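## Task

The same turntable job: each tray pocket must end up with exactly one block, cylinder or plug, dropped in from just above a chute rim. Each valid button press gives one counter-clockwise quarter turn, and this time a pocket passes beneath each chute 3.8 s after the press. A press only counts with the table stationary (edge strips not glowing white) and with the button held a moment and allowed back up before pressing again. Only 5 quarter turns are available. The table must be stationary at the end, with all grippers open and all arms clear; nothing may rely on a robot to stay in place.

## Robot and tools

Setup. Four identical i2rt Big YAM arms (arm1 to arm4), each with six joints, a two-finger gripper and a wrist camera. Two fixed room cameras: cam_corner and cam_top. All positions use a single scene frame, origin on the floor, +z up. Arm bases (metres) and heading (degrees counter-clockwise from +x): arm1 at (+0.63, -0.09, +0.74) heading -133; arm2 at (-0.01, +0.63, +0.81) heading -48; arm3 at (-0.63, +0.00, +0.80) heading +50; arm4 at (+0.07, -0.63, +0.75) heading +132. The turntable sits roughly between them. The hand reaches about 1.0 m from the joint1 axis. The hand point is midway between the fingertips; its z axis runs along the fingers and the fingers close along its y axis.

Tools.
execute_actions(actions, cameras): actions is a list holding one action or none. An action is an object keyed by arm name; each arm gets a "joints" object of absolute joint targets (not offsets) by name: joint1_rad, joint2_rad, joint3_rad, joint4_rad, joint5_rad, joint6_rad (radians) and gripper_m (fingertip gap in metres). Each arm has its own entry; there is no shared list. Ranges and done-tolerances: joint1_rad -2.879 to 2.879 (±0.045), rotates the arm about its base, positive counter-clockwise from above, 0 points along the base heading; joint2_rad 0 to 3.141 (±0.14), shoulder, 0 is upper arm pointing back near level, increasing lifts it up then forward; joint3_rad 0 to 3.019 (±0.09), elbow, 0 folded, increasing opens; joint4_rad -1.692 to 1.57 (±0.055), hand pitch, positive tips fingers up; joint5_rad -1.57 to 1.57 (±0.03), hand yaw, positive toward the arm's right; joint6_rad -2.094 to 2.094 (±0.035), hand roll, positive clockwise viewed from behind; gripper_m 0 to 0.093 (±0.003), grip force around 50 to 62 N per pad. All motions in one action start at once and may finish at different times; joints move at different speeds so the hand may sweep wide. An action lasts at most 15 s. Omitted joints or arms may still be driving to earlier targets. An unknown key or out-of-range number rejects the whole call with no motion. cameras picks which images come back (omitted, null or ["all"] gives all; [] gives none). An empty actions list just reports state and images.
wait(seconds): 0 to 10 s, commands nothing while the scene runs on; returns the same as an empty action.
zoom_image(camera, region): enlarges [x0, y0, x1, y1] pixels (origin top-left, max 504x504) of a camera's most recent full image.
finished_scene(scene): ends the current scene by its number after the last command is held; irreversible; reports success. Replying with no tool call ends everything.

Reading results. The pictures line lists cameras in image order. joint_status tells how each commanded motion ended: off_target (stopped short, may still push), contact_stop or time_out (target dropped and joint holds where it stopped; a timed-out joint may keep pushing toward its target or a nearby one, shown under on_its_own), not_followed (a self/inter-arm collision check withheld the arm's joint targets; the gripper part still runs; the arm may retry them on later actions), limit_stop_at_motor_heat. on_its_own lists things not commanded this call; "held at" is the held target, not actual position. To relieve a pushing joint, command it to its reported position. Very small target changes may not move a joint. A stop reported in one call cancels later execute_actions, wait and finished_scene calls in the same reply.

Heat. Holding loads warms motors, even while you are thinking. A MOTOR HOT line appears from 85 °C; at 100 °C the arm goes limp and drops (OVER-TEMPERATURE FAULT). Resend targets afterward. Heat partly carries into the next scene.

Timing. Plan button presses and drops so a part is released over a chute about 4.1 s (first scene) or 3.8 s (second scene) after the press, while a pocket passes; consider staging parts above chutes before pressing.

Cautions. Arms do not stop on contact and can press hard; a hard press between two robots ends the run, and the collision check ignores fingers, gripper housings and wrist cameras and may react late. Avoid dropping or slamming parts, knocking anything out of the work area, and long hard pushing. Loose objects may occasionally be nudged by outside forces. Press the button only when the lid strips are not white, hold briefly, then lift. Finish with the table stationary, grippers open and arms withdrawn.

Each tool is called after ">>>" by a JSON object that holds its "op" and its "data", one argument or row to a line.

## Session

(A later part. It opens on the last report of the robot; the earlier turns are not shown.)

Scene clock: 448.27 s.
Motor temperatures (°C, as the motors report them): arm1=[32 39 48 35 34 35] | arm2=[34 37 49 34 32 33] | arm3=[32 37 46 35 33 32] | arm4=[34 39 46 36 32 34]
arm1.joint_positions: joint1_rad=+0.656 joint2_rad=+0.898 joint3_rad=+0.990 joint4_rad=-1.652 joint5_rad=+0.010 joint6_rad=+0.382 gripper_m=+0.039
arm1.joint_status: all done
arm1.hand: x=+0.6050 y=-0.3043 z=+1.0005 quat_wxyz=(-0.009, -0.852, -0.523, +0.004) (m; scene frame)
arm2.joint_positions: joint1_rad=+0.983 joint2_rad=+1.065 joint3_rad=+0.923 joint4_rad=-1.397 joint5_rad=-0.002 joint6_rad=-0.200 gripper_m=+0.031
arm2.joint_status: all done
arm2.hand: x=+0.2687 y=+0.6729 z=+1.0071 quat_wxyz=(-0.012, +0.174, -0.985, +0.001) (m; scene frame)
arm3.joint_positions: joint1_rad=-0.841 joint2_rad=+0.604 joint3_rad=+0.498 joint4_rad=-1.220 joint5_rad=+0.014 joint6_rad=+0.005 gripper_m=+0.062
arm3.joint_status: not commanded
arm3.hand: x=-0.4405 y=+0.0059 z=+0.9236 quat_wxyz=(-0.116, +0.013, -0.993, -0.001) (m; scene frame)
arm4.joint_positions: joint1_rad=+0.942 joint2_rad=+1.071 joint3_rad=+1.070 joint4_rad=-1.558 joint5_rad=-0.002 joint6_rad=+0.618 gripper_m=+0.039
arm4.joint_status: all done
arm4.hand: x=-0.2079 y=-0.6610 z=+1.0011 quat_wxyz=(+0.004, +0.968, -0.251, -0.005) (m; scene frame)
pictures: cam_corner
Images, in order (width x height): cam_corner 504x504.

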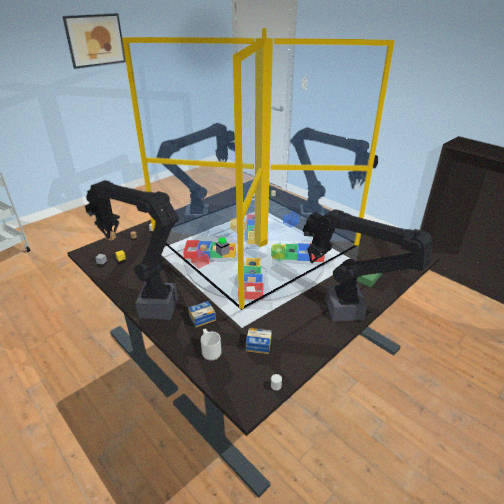

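>>> {"op": "execute_actions", "data": {
  "actions": [
    {"arm1":{"joints":{"joint1_rad":-0.99,"joint6_rad":0.0}},"arm2":{"joints":{"joint1_rad":-0.694,"joint6_rad":0.0}},"arm4":{"joints":{"joint1_rad":-0.455,"joint6_rad":0.2}}}
  ],
  "cameras": []
}}

>>> {"op": "execute_actions", "data": {
  "actions": [
    {"arm1":{"joints":{"joint2_rad":1.5,"joint3_rad":1.44,"joint4_rad":-1.293}},"arm2":{"joints":{"joint2_rad":1.495,"joint3_rad":1.19,"joint4_rad":-1.21}},"arm4":{"joints":{"joint2_rad":1.365,"joint3_rad":1.29,"joint4_rad":-1.445}}}
  ],
  "cameras": []
}}

>>> {"op": "execute_actions", "data": {
  "actions": [
    {"arm1":{"joints":{"joint2_rad":1.59,"joint3_rad":1.48,"joint4_rad":-1.255}},"arm2":{"joints":{"joint3_rad":1.105,"joint4_rad":-1.165}},"arm4":{"joints":{"joint3_rad":1.135,"joint4_rad":-1.34}}}
  ]
}}

Scene clock: 456.73 s.
Motor temperatures (°C, as the motors report them): arm1=[32 38 48 35 34 35] | arm2=[34 36 51 34 32 33] | arm3=[32 37 47 35 33 32] | arm4=[34 39 46 36 32 34]
arm1.joint_positions: joint1_rad=-0.986 joint2_rad=+0.898 joint3_rad=+0.990 joint4_rad=-1.652 joint5_rad=+0.011 joint6_rad=+0.008 gripper_m=+0.039
arm1.joint_status: all done
arm1.hand: x=+0.4080 y=-0.0462 z=+0.9952 quat_wxyz=(+0.001, -0.996, +0.084, -0.003) (m; scene frame)
arm2.joint_positions: joint1_rad=-0.693 joint2_rad=+1.068 joint3_rad=+0.923 joint4_rad=-1.397 joint5_rad=-0.001 joint6_rad=-0.009 gripper_m=+0.031
arm2.joint_status: all done
arm2.hand: x=+0.0002 y=+0.3472 z=+1.0099 quat_wxyz=(-0.010, -0.688, -0.725, +0.014) (m; scene frame)
arm3.joint_positions: joint1_rad=-0.841 joint2_rad=+0.604 joint3_rad=+0.498 joint4_rad=-1.220 joint5_rad=+0.014 joint6_rad=+0.005 gripper_m=+0.062
arm3.joint_status: not commanded
arm3.hand: x=-0.4405 y=+0.0059 z=+0.9236 quat_wxyz=(-0.116, +0.013, -0.993, -0.001) (m; scene frame)
arm4.joint_positions: joint1_rad=-0.449 joint2_rad=+1.071 joint3_rad=+1.070 joint4_rad=-1.558 joint5_rad=-0.001 joint6_rad=+0.215 gripper_m=+0.039
arm4.joint_status: all done
arm4.hand: x=-0.0064 y=-0.3568 z=+1.0005 quat_wxyz=(-0.002, +0.733, -0.680, -0.004) (m; scene frame)
pictures: none
No camera images: the call's "cameras" was empty. Leave "cameras" out to get every camera's image.

Scene clock: 458.07 s.
Motor temperatures (°C, as the motors report them): arm1=[32 38 49 35 34 35] | arm2=[34 36 51 34 32 33] | arm3=[32 37 47 35 33 32] | arm4=[34 38 47 36 32 34]
arm1.joint_positions: joint1_rad=-0.986 joint2_rad=+1.504 joint3_rad=+1.392 joint4_rad=-1.306 joint5_rad=+0.011 joint6_rad=+0.008 gripper_m=+0.039
arm1.joint_status: all done
arm1.hand: x=+0.1521 y=-0.0053 z=+0.9606 quat_wxyz=(+0.007, -0.994, +0.084, +0.069) (m; scene frame)
arm2.joint_positions: joint1_rad=-0.693 joint2_rad=+1.500 joint3_rad=+1.166 joint4_rad=-1.215 joint5_rad=-0.001 joint6_rad=-0.009 gripper_m=+0.031
arm2.joint_status: all done
arm2.hand: x=+0.0061 y=+0.2022 z=+0.9582 quat_wxyz=(-0.007, -0.688, -0.725, +0.011) (m; scene frame)
arm3.joint_positions: joint1_rad=-0.841 joint2_rad=+0.604 joint3_rad=+0.498 joint4_rad=-1.220 joint5_rad=+0.014 joint6_rad=+0.005 gripper_m=+0.062
arm3.joint_status: not commanded
arm3.hand: x=-0.4405 y=+0.0059 z=+0.9236 quat_wxyz=(-0.116, +0.013, -0.993, -0.001) (m; scene frame)
arm4.joint_positions: joint1_rad=-0.449 joint2_rad=+1.380 joint3_rad=+1.235 joint4_rad=-1.447 joint5_rad=-0.001 joint6_rad=+0.215 gripper_m=+0.039
arm4.joint_status: all done
arm4.hand: x=-0.0364 y=-0.2566 z=+0.9654 quat_wxyz=(+0.007, +0.733, -0.680, +0.010) (m; scene frame)
pictures: none
No camera images: the call's "cameras" was empty. Leave "cameras" out to get every camera's image.

Scene clock: 458.97 s.
Motor temperatures (°C, as the motors report them): arm1=[32 38 49 35 34 35] | arm2=[34 36 51 34 32 33] | arm3=[32 37 47 35 33 32] | arm4=[34 38 47 36 32 34]
arm1.joint_positions: joint1_rad=-0.986 joint2_rad=+1.573 joint3_rad=+1.440 joint4_rad=-1.269 joint5_rad=+0.011 joint6_rad=+0.008 gripper_m=+0.039
arm1.joint_status: all done
arm1.hand: x=+0.1235 y=-0.0008 z=+0.9491 quat_wxyz=(+0.007, -0.993, +0.084, +0.077) (m; scene frame)
arm2.joint_positions: joint1_rad=-0.693 joint2_rad=+1.496 joint3_rad=+1.099 joint4_rad=-1.177 joint5_rad=-0.001 joint6_rad=-0.009 gripper_m=+0.031
arm2.joint_status: all done
arm2.hand: x=+0.0052 y=+0.2182 z=+0.9359 quat_wxyz=(+0.002, -0.688, -0.725, +0.003) (m; scene frame)
arm3.joint_positions: joint1_rad=-0.841 joint2_rad=+0.604 joint3_rad=+0.498 joint4_rad=-1.220 joint5_rad=+0.014 joint6_rad=+0.005 gripper_m=+0.062
arm3.joint_status: not commanded
arm3.hand: x=-0.4405 y=+0.0059 z=+0.9236 quat_wxyz=(-0.116, +0.013, -0.993, -0.001) (m; scene frame)
arm4.joint_positions: joint1_rad=-0.449 joint2_rad=+1.379 joint3_rad=+1.130 joint4_rad=-1.352 joint5_rad=-0.001 joint6_rad=+0.215 gripper_m=+0.039
arm4.joint_status: all done
arm4.hand: x=-0.0335 y=-0.2663 z=+0.9269 quat_wxyz=(+0.008, +0.733, -0.680, +0.013) (m; scene frame)
pictures: arm1_cam_wrist, arm2_cam_wrist, arm3_cam_wrist, arm4_cam_wrist, cam_corner, cam_top
Images, in order (width x height): arm1_cam_wrist 504x504, arm2_cam_wrist 504x504, arm3_cam_wrist 504x504, arm4_cam_wrist 504x504, cam_corner 504x504, cam_top 504x504.

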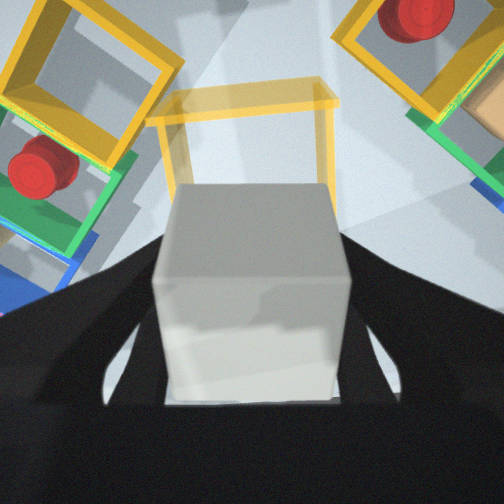

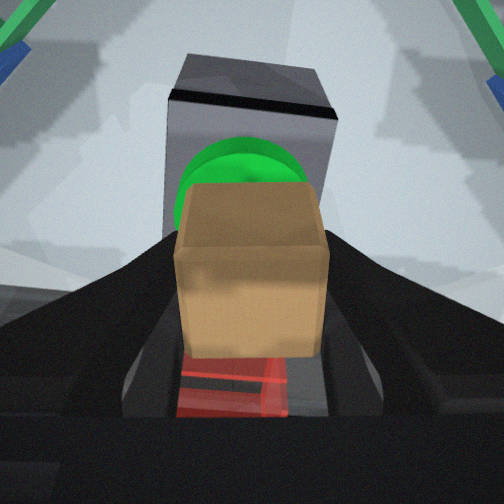

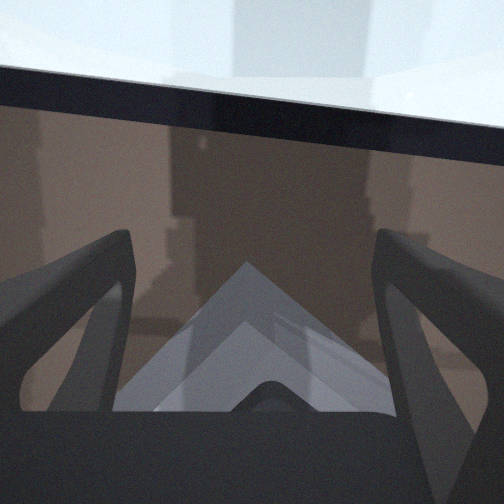

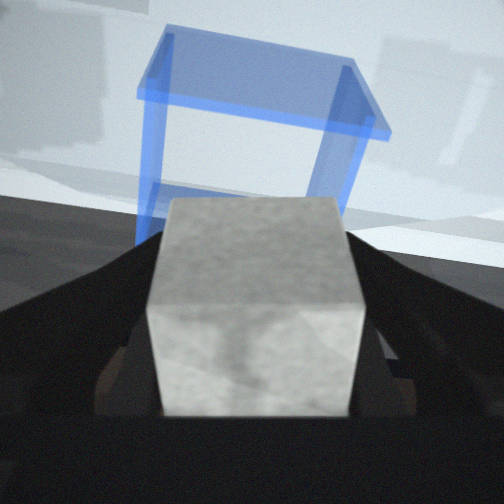

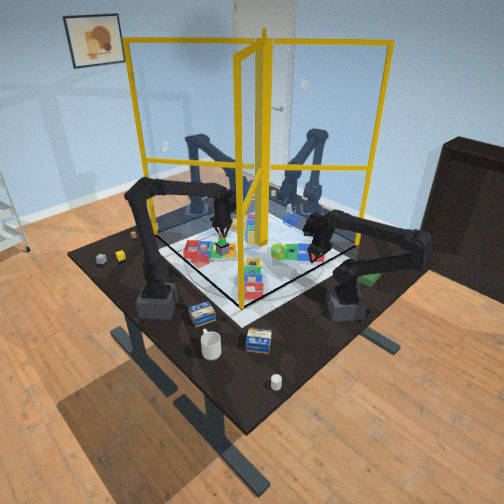

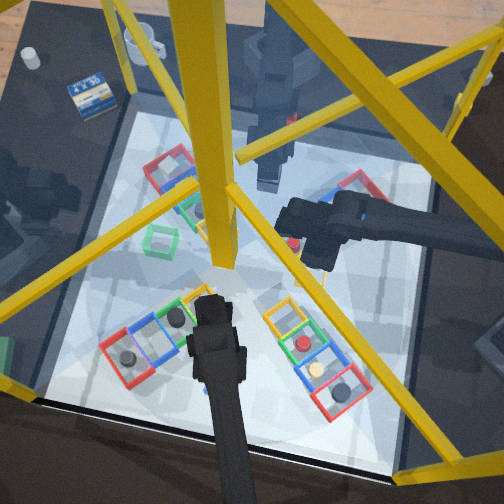

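>>> {"op": "execute_actions", "data": {
  "actions": [
    {"arm2":{"joints":{"joint3_rad":1.018,"joint4_rad":-1.09}}}
  ],
  "cameras": []
}}

>>> {"op": "execute_actions", "data": {
  "actions": [
    {"arm2":{"joints":{"joint2_rad":1.25,"joint3_rad":1.10,"joint4_rad":-1.40,"joint6_rad":0.15}}}
  ],
  "cameras": []
}}

>>> {"op": "execute_actions", "data": {
  "actions": [
    {"arm2":{"joints":{"joint1_rad":-0.642,"joint2_rad":1.145,"joint3_rad":0.79,"joint4_rad":-1.20}}}
  ],
  "cameras": []
}}

>>> {"op": "wait", "data": {
  "seconds": 0.75
}}

>>> {"op": "execute_actions", "data": {
  "actions": [
    {"arm1":{"joints":{"gripper_m":0.062}},"arm2":{"joints":{"gripper_m":0.06}},"arm4":{"joints":{"gripper_m":0.062}}}
  ]
}}

Scene clock: 475.20 s.
Motor temperatures (°C, as the motors report them): arm1=[32 38 52 36 34 35] | arm2=[34 36 51 34 32 33] | arm3=[32 37 47 35 33 32] | arm4=[34 38 47 36 32 34]
arm1.joint_positions: joint1_rad=-0.986 joint2_rad=+1.573 joint3_rad=+1.440 joint4_rad=-1.269 joint5_rad=+0.011 joint6_rad=+0.008 gripper_m=+0.039
arm1.joint_status: not commanded
arm1.hand: x=+0.1235 y=-0.0008 z=+0.9491 quat_wxyz=(+0.007, -0.993, +0.084, +0.077) (m; scene frame)
arm2.joint_positions: joint1_rad=-0.693 joint2_rad=+1.477 joint3_rad=+1.037 joint4_rad=-1.099 joint5_rad=-0.002 joint6_rad=-0.009 gripper_m=+0.031
arm2.joint_status: all done
arm2.hand: x=+0.0049 y=+0.2237 z=+0.9215 quat_wxyz=(-0.011, -0.688, -0.725, +0.015) (m; scene frame)
arm3.joint_positions: joint1_rad=-0.841 joint2_rad=+0.604 joint3_rad=+0.498 joint4_rad=-1.220 joint5_rad=+0.014 joint6_rad=+0.005 gripper_m=+0.062
arm3.joint_status: not commanded
arm3.hand: x=-0.4405 y=+0.0059 z=+0.9236 quat_wxyz=(-0.116, +0.013, -0.993, -0.001) (m; scene frame)
arm4.joint_positions: joint1_rad=-0.449 joint2_rad=+1.379 joint3_rad=+1.130 joint4_rad=-1.352 joint5_rad=-0.001 joint6_rad=+0.215 gripper_m=+0.039
arm4.joint_status: not commanded
arm4.hand: x=-0.0335 y=-0.2663 z=+0.9269 quat_wxyz=(+0.008, +0.733, -0.680, +0.013) (m; scene frame)
pictures: none
No camera images: the call's "cameras" was empty. Leave "cameras" out to get every camera's image.

Scene clock: 476.40 s.
Motor temperatures (°C, as the motors report them): arm1=[32 38 52 36 34 35] | arm2=[34 36 51 34 32 33] | arm3=[32 37 47 35 33 32] | arm4=[34 38 47 36 32 34]
arm1.joint_positions: joint1_rad=-0.986 joint2_rad=+1.573 joint3_rad=+1.440 joint4_rad=-1.269 joint5_rad=+0.011 joint6_rad=+0.008 gripper_m=+0.039
arm1.joint_status: not commanded
arm1.hand: x=+0.1235 y=-0.0008 z=+0.9491 quat_wxyz=(+0.007, -0.993, +0.084, +0.077) (m; scene frame)
arm2.joint_positions: joint1_rad=-0.693 joint2_rad=+1.243 joint3_rad=+1.070 joint4_rad=-1.389 joint5_rad=-0.002 joint6_rad=+0.140 gripper_m=+0.031
arm2.joint_status: all done
arm2.hand: x=+0.0028 y=+0.2885 z=+1.0152 quat_wxyz=(-0.003, -0.740, -0.672, +0.007) (m; scene frame)
arm3.joint_positions: joint1_rad=-0.841 joint2_rad=+0.604 joint3_rad=+0.498 joint4_rad=-1.220 joint5_rad=+0.014 joint6_rad=+0.005 gripper_m=+0.062
arm3.joint_status: not commanded
arm3.hand: x=-0.4405 y=+0.0059 z=+0.9236 quat_wxyz=(-0.116, +0.013, -0.993, -0.001) (m; scene frame)
arm4.joint_positions: joint1_rad=-0.449 joint2_rad=+1.379 joint3_rad=+1.130 joint4_rad=-1.352 joint5_rad=-0.001 joint6_rad=+0.215 gripper_m=+0.039
arm4.joint_status: not commanded
arm4.hand: x=-0.0335 y=-0.2663 z=+0.9269 quat_wxyz=(+0.008, +0.733, -0.680, +0.013) (m; scene frame)
pictures: none
No camera images: the call's "cameras" was empty. Leave "cameras" out to get every camera's image.

Scene clock: 477.50 s.
Motor temperatures (°C, as the motors report them): arm1=[32 38 52 36 34 35] | arm2=[34 36 51 34 32 33] | arm3=[32 37 47 35 33 32] | arm4=[34 38 47 36 32 34]
arm1.joint_positions: joint1_rad=-0.986 joint2_rad=+1.573 joint3_rad=+1.440 joint4_rad=-1.269 joint5_rad=+0.011 joint6_rad=+0.008 gripper_m=+0.039
arm1.joint_status: not commanded
arm1.hand: x=+0.1235 y=-0.0008 z=+0.9491 quat_wxyz=(+0.007, -0.993, +0.084, +0.077) (m; scene frame)
arm2.joint_positions: joint1_rad=-0.642 joint2_rad=+1.145 joint3_rad=+0.781 joint4_rad=-1.212 joint5_rad=-0.002 joint6_rad=+0.141 gripper_m=+0.031
arm2.joint_status: all done
arm2.hand: x=+0.0138 y=+0.3491 z=+0.9372 quat_wxyz=(+0.002, -0.723, -0.690, +0.002) (m; scene frame)
arm3.joint_positions: joint1_rad=-0.841 joint2_rad=+0.604 joint3_rad=+0.498 joint4_rad=-1.220 joint5_rad=+0.014 joint6_rad=+0.005 gripper_m=+0.062
arm3.joint_status: not commanded
arm3.hand: x=-0.4405 y=+0.0059 z=+0.9236 quat_wxyz=(-0.116, +0.013, -0.993, -0.001) (m; scene frame)
arm4.joint_positions: joint1_rad=-0.449 joint2_rad=+1.379 joint3_rad=+1.130 joint4_rad=-1.352 joint5_rad=-0.001 joint6_rad=+0.215 gripper_m=+0.039
arm4.joint_status: not commanded
arm4.hand: x=-0.0335 y=-0.2663 z=+0.9269 quat_wxyz=(+0.008, +0.733, -0.680, +0.013) (m; scene frame)
pictures: none
No camera images: the call's "cameras" was empty. Leave "cameras" out to get every camera's image.

Scene clock: 478.27 s.
Motor temperatures (°C, as the motors report them): arm1=[32 38 52 36 34 35] | arm2=[34 36 51 34 32 33] | arm3=[32 37 47 35 33 32] | arm4=[34 38 47 36 32 34]
arm1.joint_positions: joint1_rad=-0.986 joint2_rad=+1.573 joint3_rad=+1.440 joint4_rad=-1.269 joint5_rad=+0.011 joint6_rad=+0.008 gripper_m=+0.039
arm1.joint_status: not commanded
arm1.hand: x=+0.1235 y=-0.0008 z=+0.9491 quat_wxyz=(+0.007, -0.993, +0.084, +0.077) (m; scene frame)
arm2.joint_positions: joint1_rad=-0.642 joint2_rad=+1.145 joint3_rad=+0.781 joint4_rad=-1.212 joint5_rad=-0.002 joint6_rad=+0.141 gripper_m=+0.031
arm2.joint_status: all done
arm2.hand: x=+0.0138 y=+0.3491 z=+0.9372 quat_wxyz=(+0.002, -0.723, -0.690, +0.002) (m; scene frame)
arm3.joint_positions: joint1_rad=-0.841 joint2_rad=+0.604 joint3_rad=+0.498 joint4_rad=-1.220 joint5_rad=+0.014 joint6_rad=+0.005 gripper_m=+0.062
arm3.joint_status: not commanded
arm3.hand: x=-0.4405 y=+0.0059 z=+0.9236 quat_wxyz=(-0.116, +0.013, -0.993, -0.001) (m; scene frame)
arm4.joint_positions: joint1_rad=-0.449 joint2_rad=+1.379 joint3_rad=+1.130 joint4_rad=-1.352 joint5_rad=-0.001 joint6_rad=+0.215 gripper_m=+0.039
arm4.joint_status: not commanded
arm4.hand: x=-0.0335 y=-0.2663 z=+0.9269 quat_wxyz=(+0.008, +0.733, -0.680, +0.013) (m; scene frame)
wait: 0.77 s; at rest by 0.27 s
pictures: arm1_cam_wrist, arm2_cam_wrist, arm3_cam_wrist, arm4_cam_wrist, cam_corner, cam_top
Images, in order (width x height): arm1_cam_wrist 504x504, arm2_cam_wrist 504x504, arm3_cam_wrist 504x504, arm4_cam_wrist 504x504, cam_corner 504x504, cam_top 504x504.

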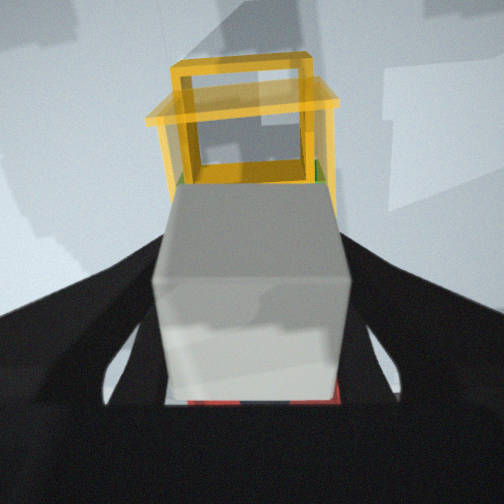

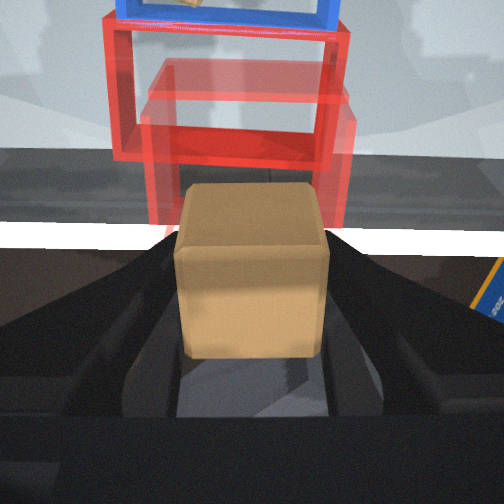

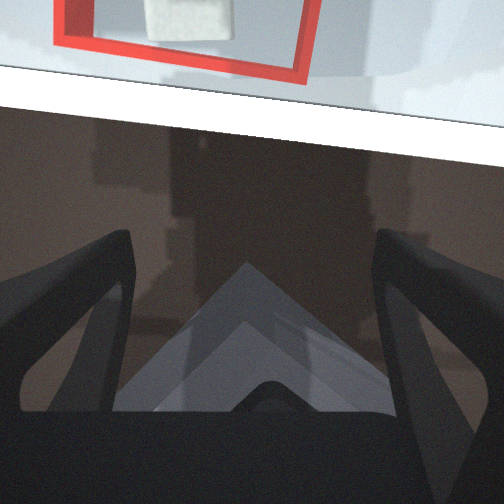

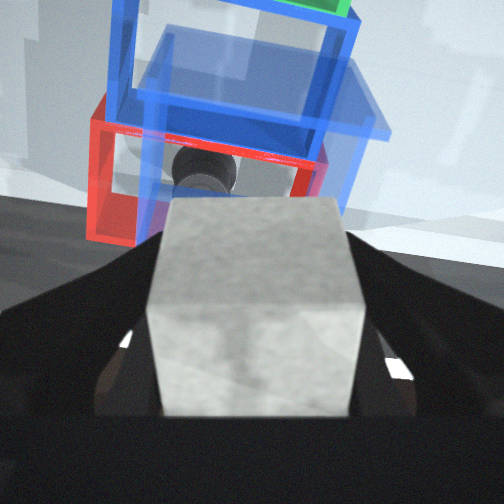

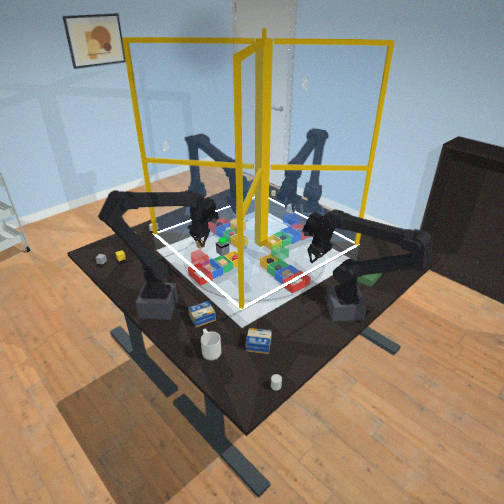

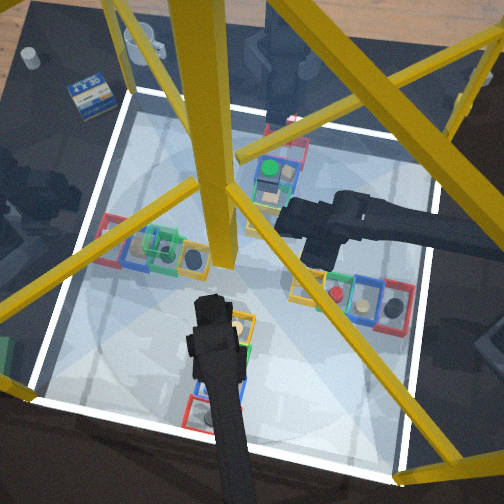

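Scene clock: 478.87 s.
Motor temperatures (°C, as the motors report them): arm1=[32 38 52 36 34 35] | arm2=[34 36 51 34 32 33] | arm3=[32 37 47 35 33 32] | arm4=[34 38 47 36 32 34]
arm1.joint_positions: joint1_rad=-0.986 joint2_rad=+1.573 joint3_rad=+1.440 joint4_rad=-1.269 joint5_rad=+0.011 joint6_rad=+0.008 gripper_m=+0.062
arm1.joint_status: all done
arm1.hand: x=+0.1235 y=-0.0008 z=+0.9491 quat_wxyz=(+0.007, -0.993, +0.084, +0.077) (m; scene frame)
arm2.joint_positions: joint1_rad=-0.642 joint2_rad=+1.145 joint3_rad=+0.781 joint4_rad=-1.212 joint5_rad=-0.002 joint6_rad=+0.141 gripper_m=+0.060
arm2.joint_status: all done
arm2.hand: x=+0.0138 y=+0.3491 z=+0.9372 quat_wxyz=(+0.002, -0.723, -0.690, +0.002) (m; scene frame)
arm3.joint_positions: joint1_rad=-0.841 joint2_rad=+0.604 joint3_rad=+0.498 joint4_rad=-1.220 joint5_rad=+0.014 joint6_rad=+0.005 gripper_m=+0.062
arm3.joint_status: not commanded
arm3.hand: x=-0.4405 y=+0.0059 z=+0.9236 quat_wxyz=(-0.116, +0.013, -0.993, -0.001) (m; scene frame)
arm4.joint_positions: joint1_rad=-0.449 joint2_rad=+1.379 joint3_rad=+1.130 joint4_rad=-1.352 joint5_rad=-0.001 joint6_rad=+0.215 gripper_m=+0.062
arm4.joint_status: all done
arm4.hand: x=-0.0335 y=-0.2663 z=+0.9269 quat_wxyz=(+0.008, +0.734, -0.679, +0.013) (m; scene frame)
pictures: arm1_cam_wrist, arm2_cam_wrist, arm3_cam_wrist, arm4_cam_wrist, cam_corner, cam_top
Images, in order (width x height): arm1_cam_wrist 504x504, arm2_cam_wrist 504x504, arm3_cam_wrist 504x504, arm4_cam_wrist 504x504, cam_corner 504x504, cam_top 504x504.

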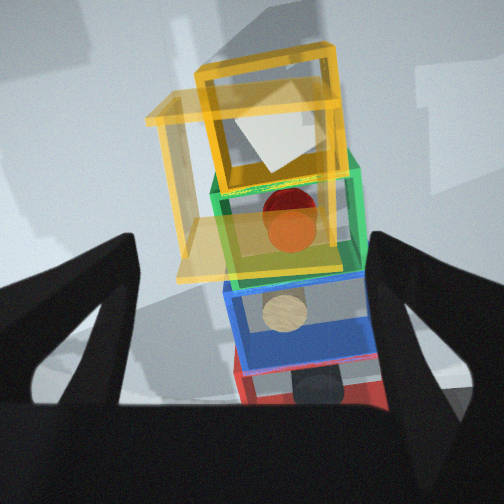

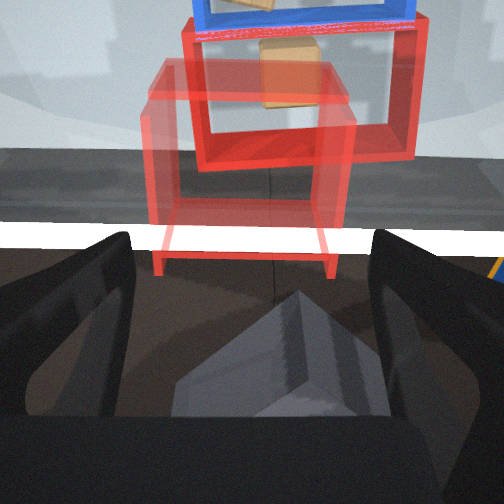

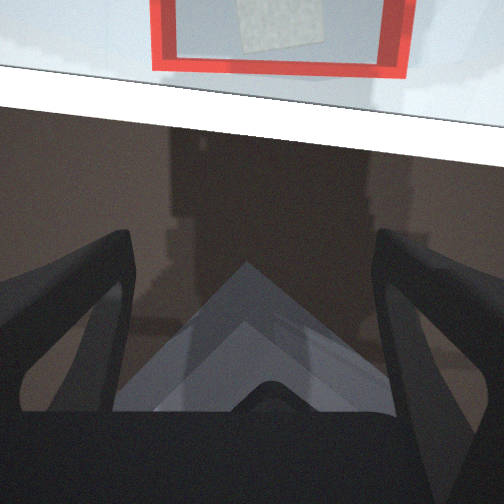

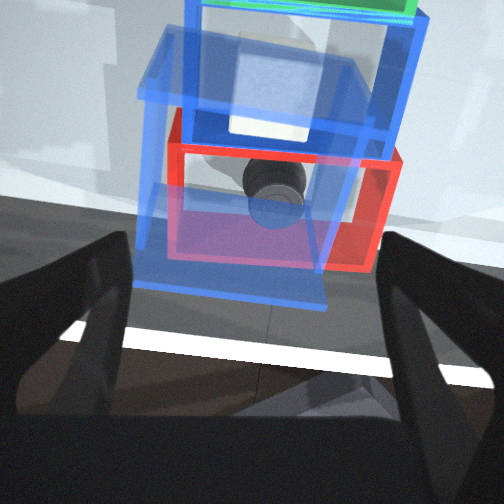

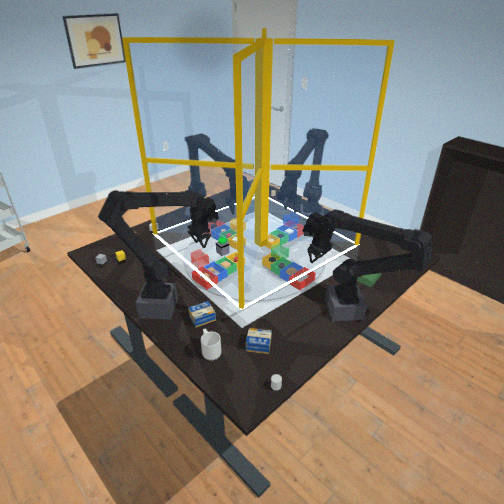

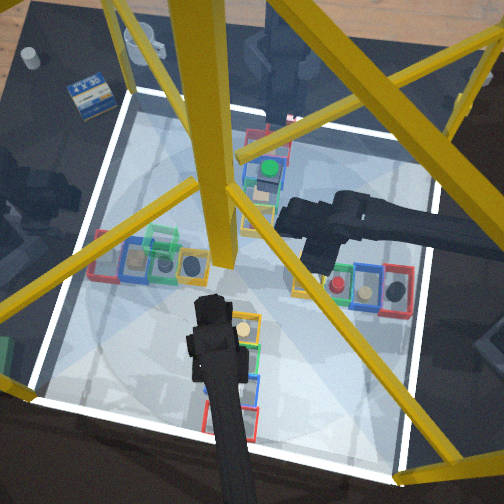

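All three landed. Retracting.

>>> {"op": "execute_actions", "data": {
  "actions": [
    {"arm1":{"joints":{"joint2_rad":0.902,"joint3_rad":0.987,"joint4_rad":-1.667}},"arm2":{"joints":{"joint2_rad":0.9,"joint3_rad":0.95,"joint4_rad":-1.5}},"arm4":{"joints":{"joint2_rad":0.95,"joint3_rad":1.067,"joint4_rad":-1.6}}}
  ],
  "cameras": []
}}

>>> {"op": "wait", "data": {
  "seconds": 6
}}

Scene clock: 485.00 s.
Motor temperatures (°C, as the motors report them): arm1=[32 38 52 36 34 35] | arm2=[34 36 51 34 32 33] | arm3=[32 37 47 35 33 32] | arm4=[34 38 47 36 32 34]
arm1.joint_positions: joint1_rad=-0.986 joint2_rad=+0.894 joint3_rad=+1.002 joint4_rad=-1.656 joint5_rad=+0.011 joint6_rad=+0.008 gripper_m=+0.062
arm1.joint_status: all done
arm1.hand: x=+0.4066 y=-0.0459 z=+1.0009 quat_wxyz=(+0.002, -0.996, +0.084, +0.004) (m; scene frame)
arm2.joint_positions: joint1_rad=-0.642 joint2_rad=+0.897 joint3_rad=+0.931 joint4_rad=-1.489 joint5_rad=-0.002 joint6_rad=+0.141 gripper_m=+0.060
arm2.joint_status: all done
arm2.hand: x=+0.0115 y=+0.3834 z=+1.0529 quat_wxyz=(-0.045, -0.722, -0.689, +0.040) (m; scene frame)
arm3.joint_positions: joint1_rad=-0.841 joint2_rad=+0.604 joint3_rad=+0.498 joint4_rad=-1.220 joint5_rad=+0.014 joint6_rad=+0.005 gripper_m=+0.062
arm3.joint_status: not commanded
arm3.hand: x=-0.4405 y=+0.0059 z=+0.9236 quat_wxyz=(-0.116, +0.013, -0.993, -0.001) (m; scene frame)
arm4.joint_positions: joint1_rad=-0.449 joint2_rad=+0.942 joint3_rad=+1.062 joint4_rad=-1.594 joint5_rad=-0.001 joint6_rad=+0.215 gripper_m=+0.062
arm4.joint_status: all done
arm4.hand: x=+0.0016 y=-0.3832 z=+1.0293 quat_wxyz=(-0.024, +0.733, -0.679, -0.041) (m; scene frame)
pictures: none
No camera images: the call's "cameras" was empty. Leave "cameras" out to get every camera's image.

Scene clock: 491.00 s.
Motor temperatures (°C, as the motors report them): arm1=[32 38 51 35 34 35] | arm2=[34 36 52 34 32 33] | arm3=[32 37 47 35 33 32] | arm4=[34 38 47 36 32 34]
arm1.joint_positions: joint1_rad=-0.986 joint2_rad=+0.894 joint3_rad=+1.002 joint4_rad=-1.656 joint5_rad=+0.011 joint6_rad=+0.008 gripper_m=+0.062
arm1.joint_status: all done
arm1.hand: x=+0.4066 y=-0.0459 z=+1.0009 quat_wxyz=(+0.002, -0.996, +0.084, +0.004) (m; scene frame)
arm2.joint_positions: joint1_rad=-0.642 joint2_rad=+0.897 joint3_rad=+0.931 joint4_rad=-1.489 joint5_rad=-0.002 joint6_rad=+0.141 gripper_m=+0.060
arm2.joint_status: all done
arm2.hand: x=+0.0115 y=+0.3834 z=+1.0529 quat_wxyz=(-0.045, -0.722, -0.689, +0.040) (m; scene frame)
arm3.joint_positions: joint1_rad=-0.841 joint2_rad=+0.604 joint3_rad=+0.498 joint4_rad=-1.220 joint5_rad=+0.014 joint6_rad=+0.005 gripper_m=+0.062
arm3.joint_status: not commanded
arm3.hand: x=-0.4405 y=+0.0059 z=+0.9236 quat_wxyz=(-0.116, +0.013, -0.993, -0.001) (m; scene frame)
arm4.joint_positions: joint1_rad=-0.449 joint2_rad=+0.942 joint3_rad=+1.062 joint4_rad=-1.594 joint5_rad=-0.001 joint6_rad=+0.215 gripper_m=+0.062
arm4.joint_status: all done
arm4.hand: x=+0.0016 y=-0.3832 z=+1.0293 quat_wxyz=(-0.024, +0.733, -0.679, -0.041) (m; scene frame)
wait: 6.00 s; at rest by 0.27 s
pictures: arm1_cam_wrist, arm2_cam_wrist, arm3_cam_wrist, arm4_cam_wrist, cam_corner, cam_top
Images, in order (width x height): arm1_cam_wrist 504x504, arm2_cam_wrist 504x504, arm3_cam_wrist 504x504, arm4_cam_wrist 504x504, cam_corner 504x504, cam_top 504x504.

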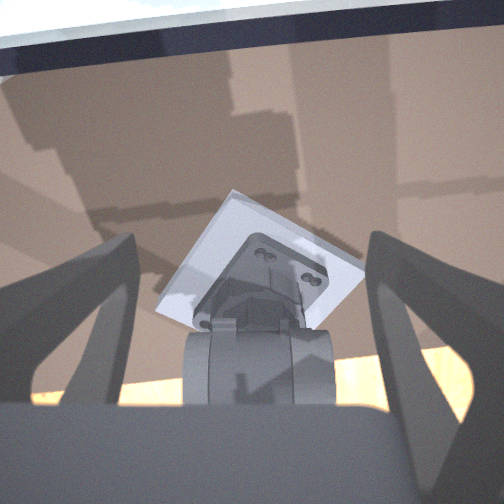

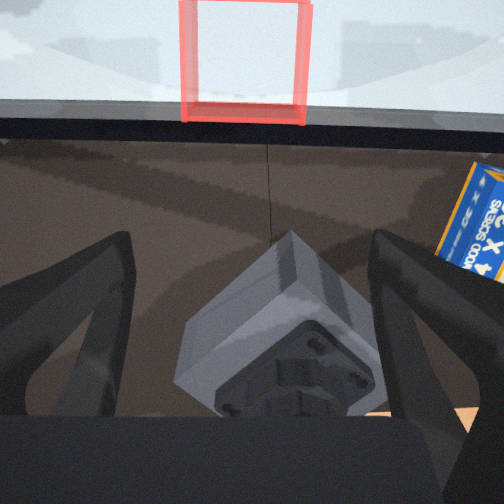

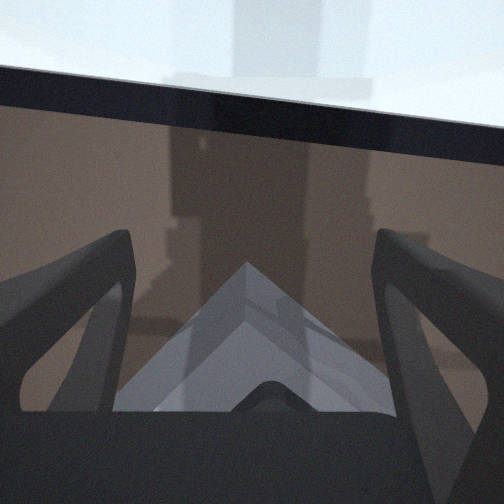

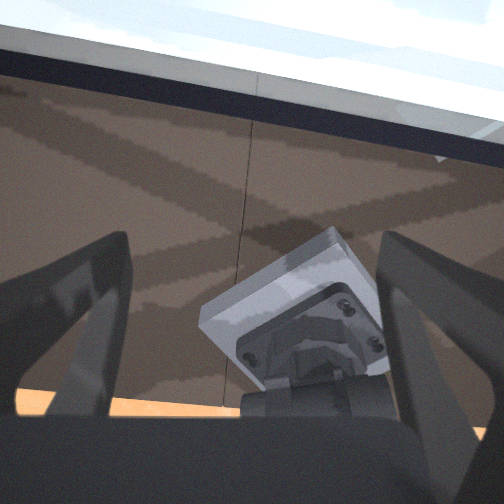

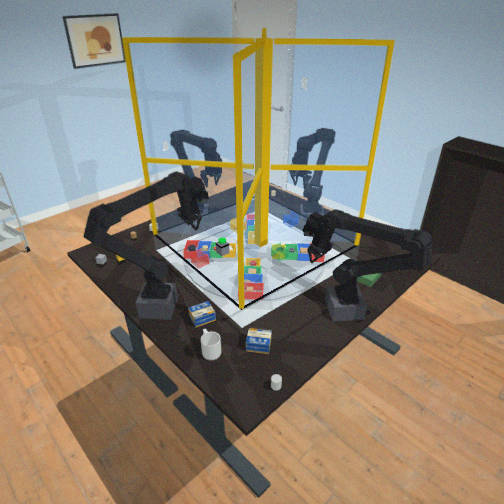

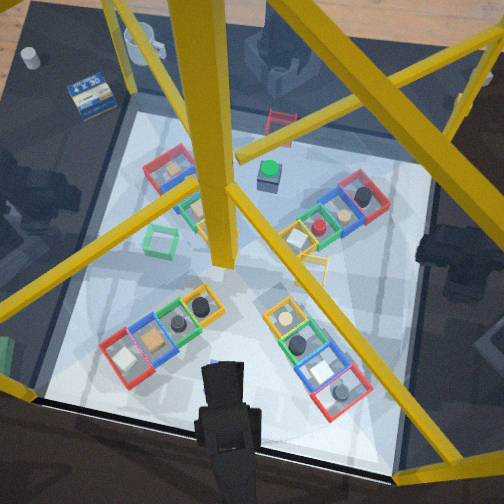

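>>> {"op": "zoom_image", "data": {
  "camera": "cam_top",
  "region": [80, 110, 420, 450]
}}

Region (80, 110, 420, 450) of cam_top's 504x504 image, scaled by 1.482, with more detail than that image has.

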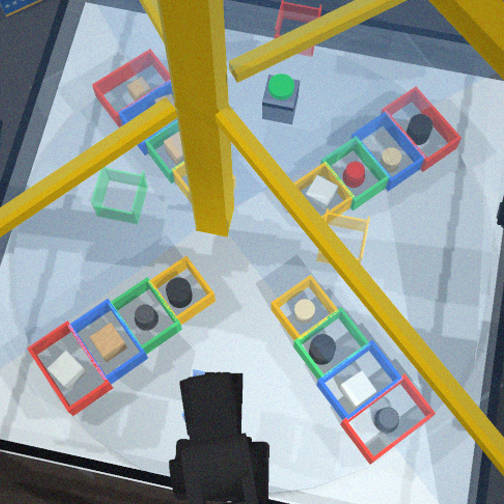

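>>> {"op": "finished_scene", "data": {
  "scene": 2
}}

The scene is finished: the task was done.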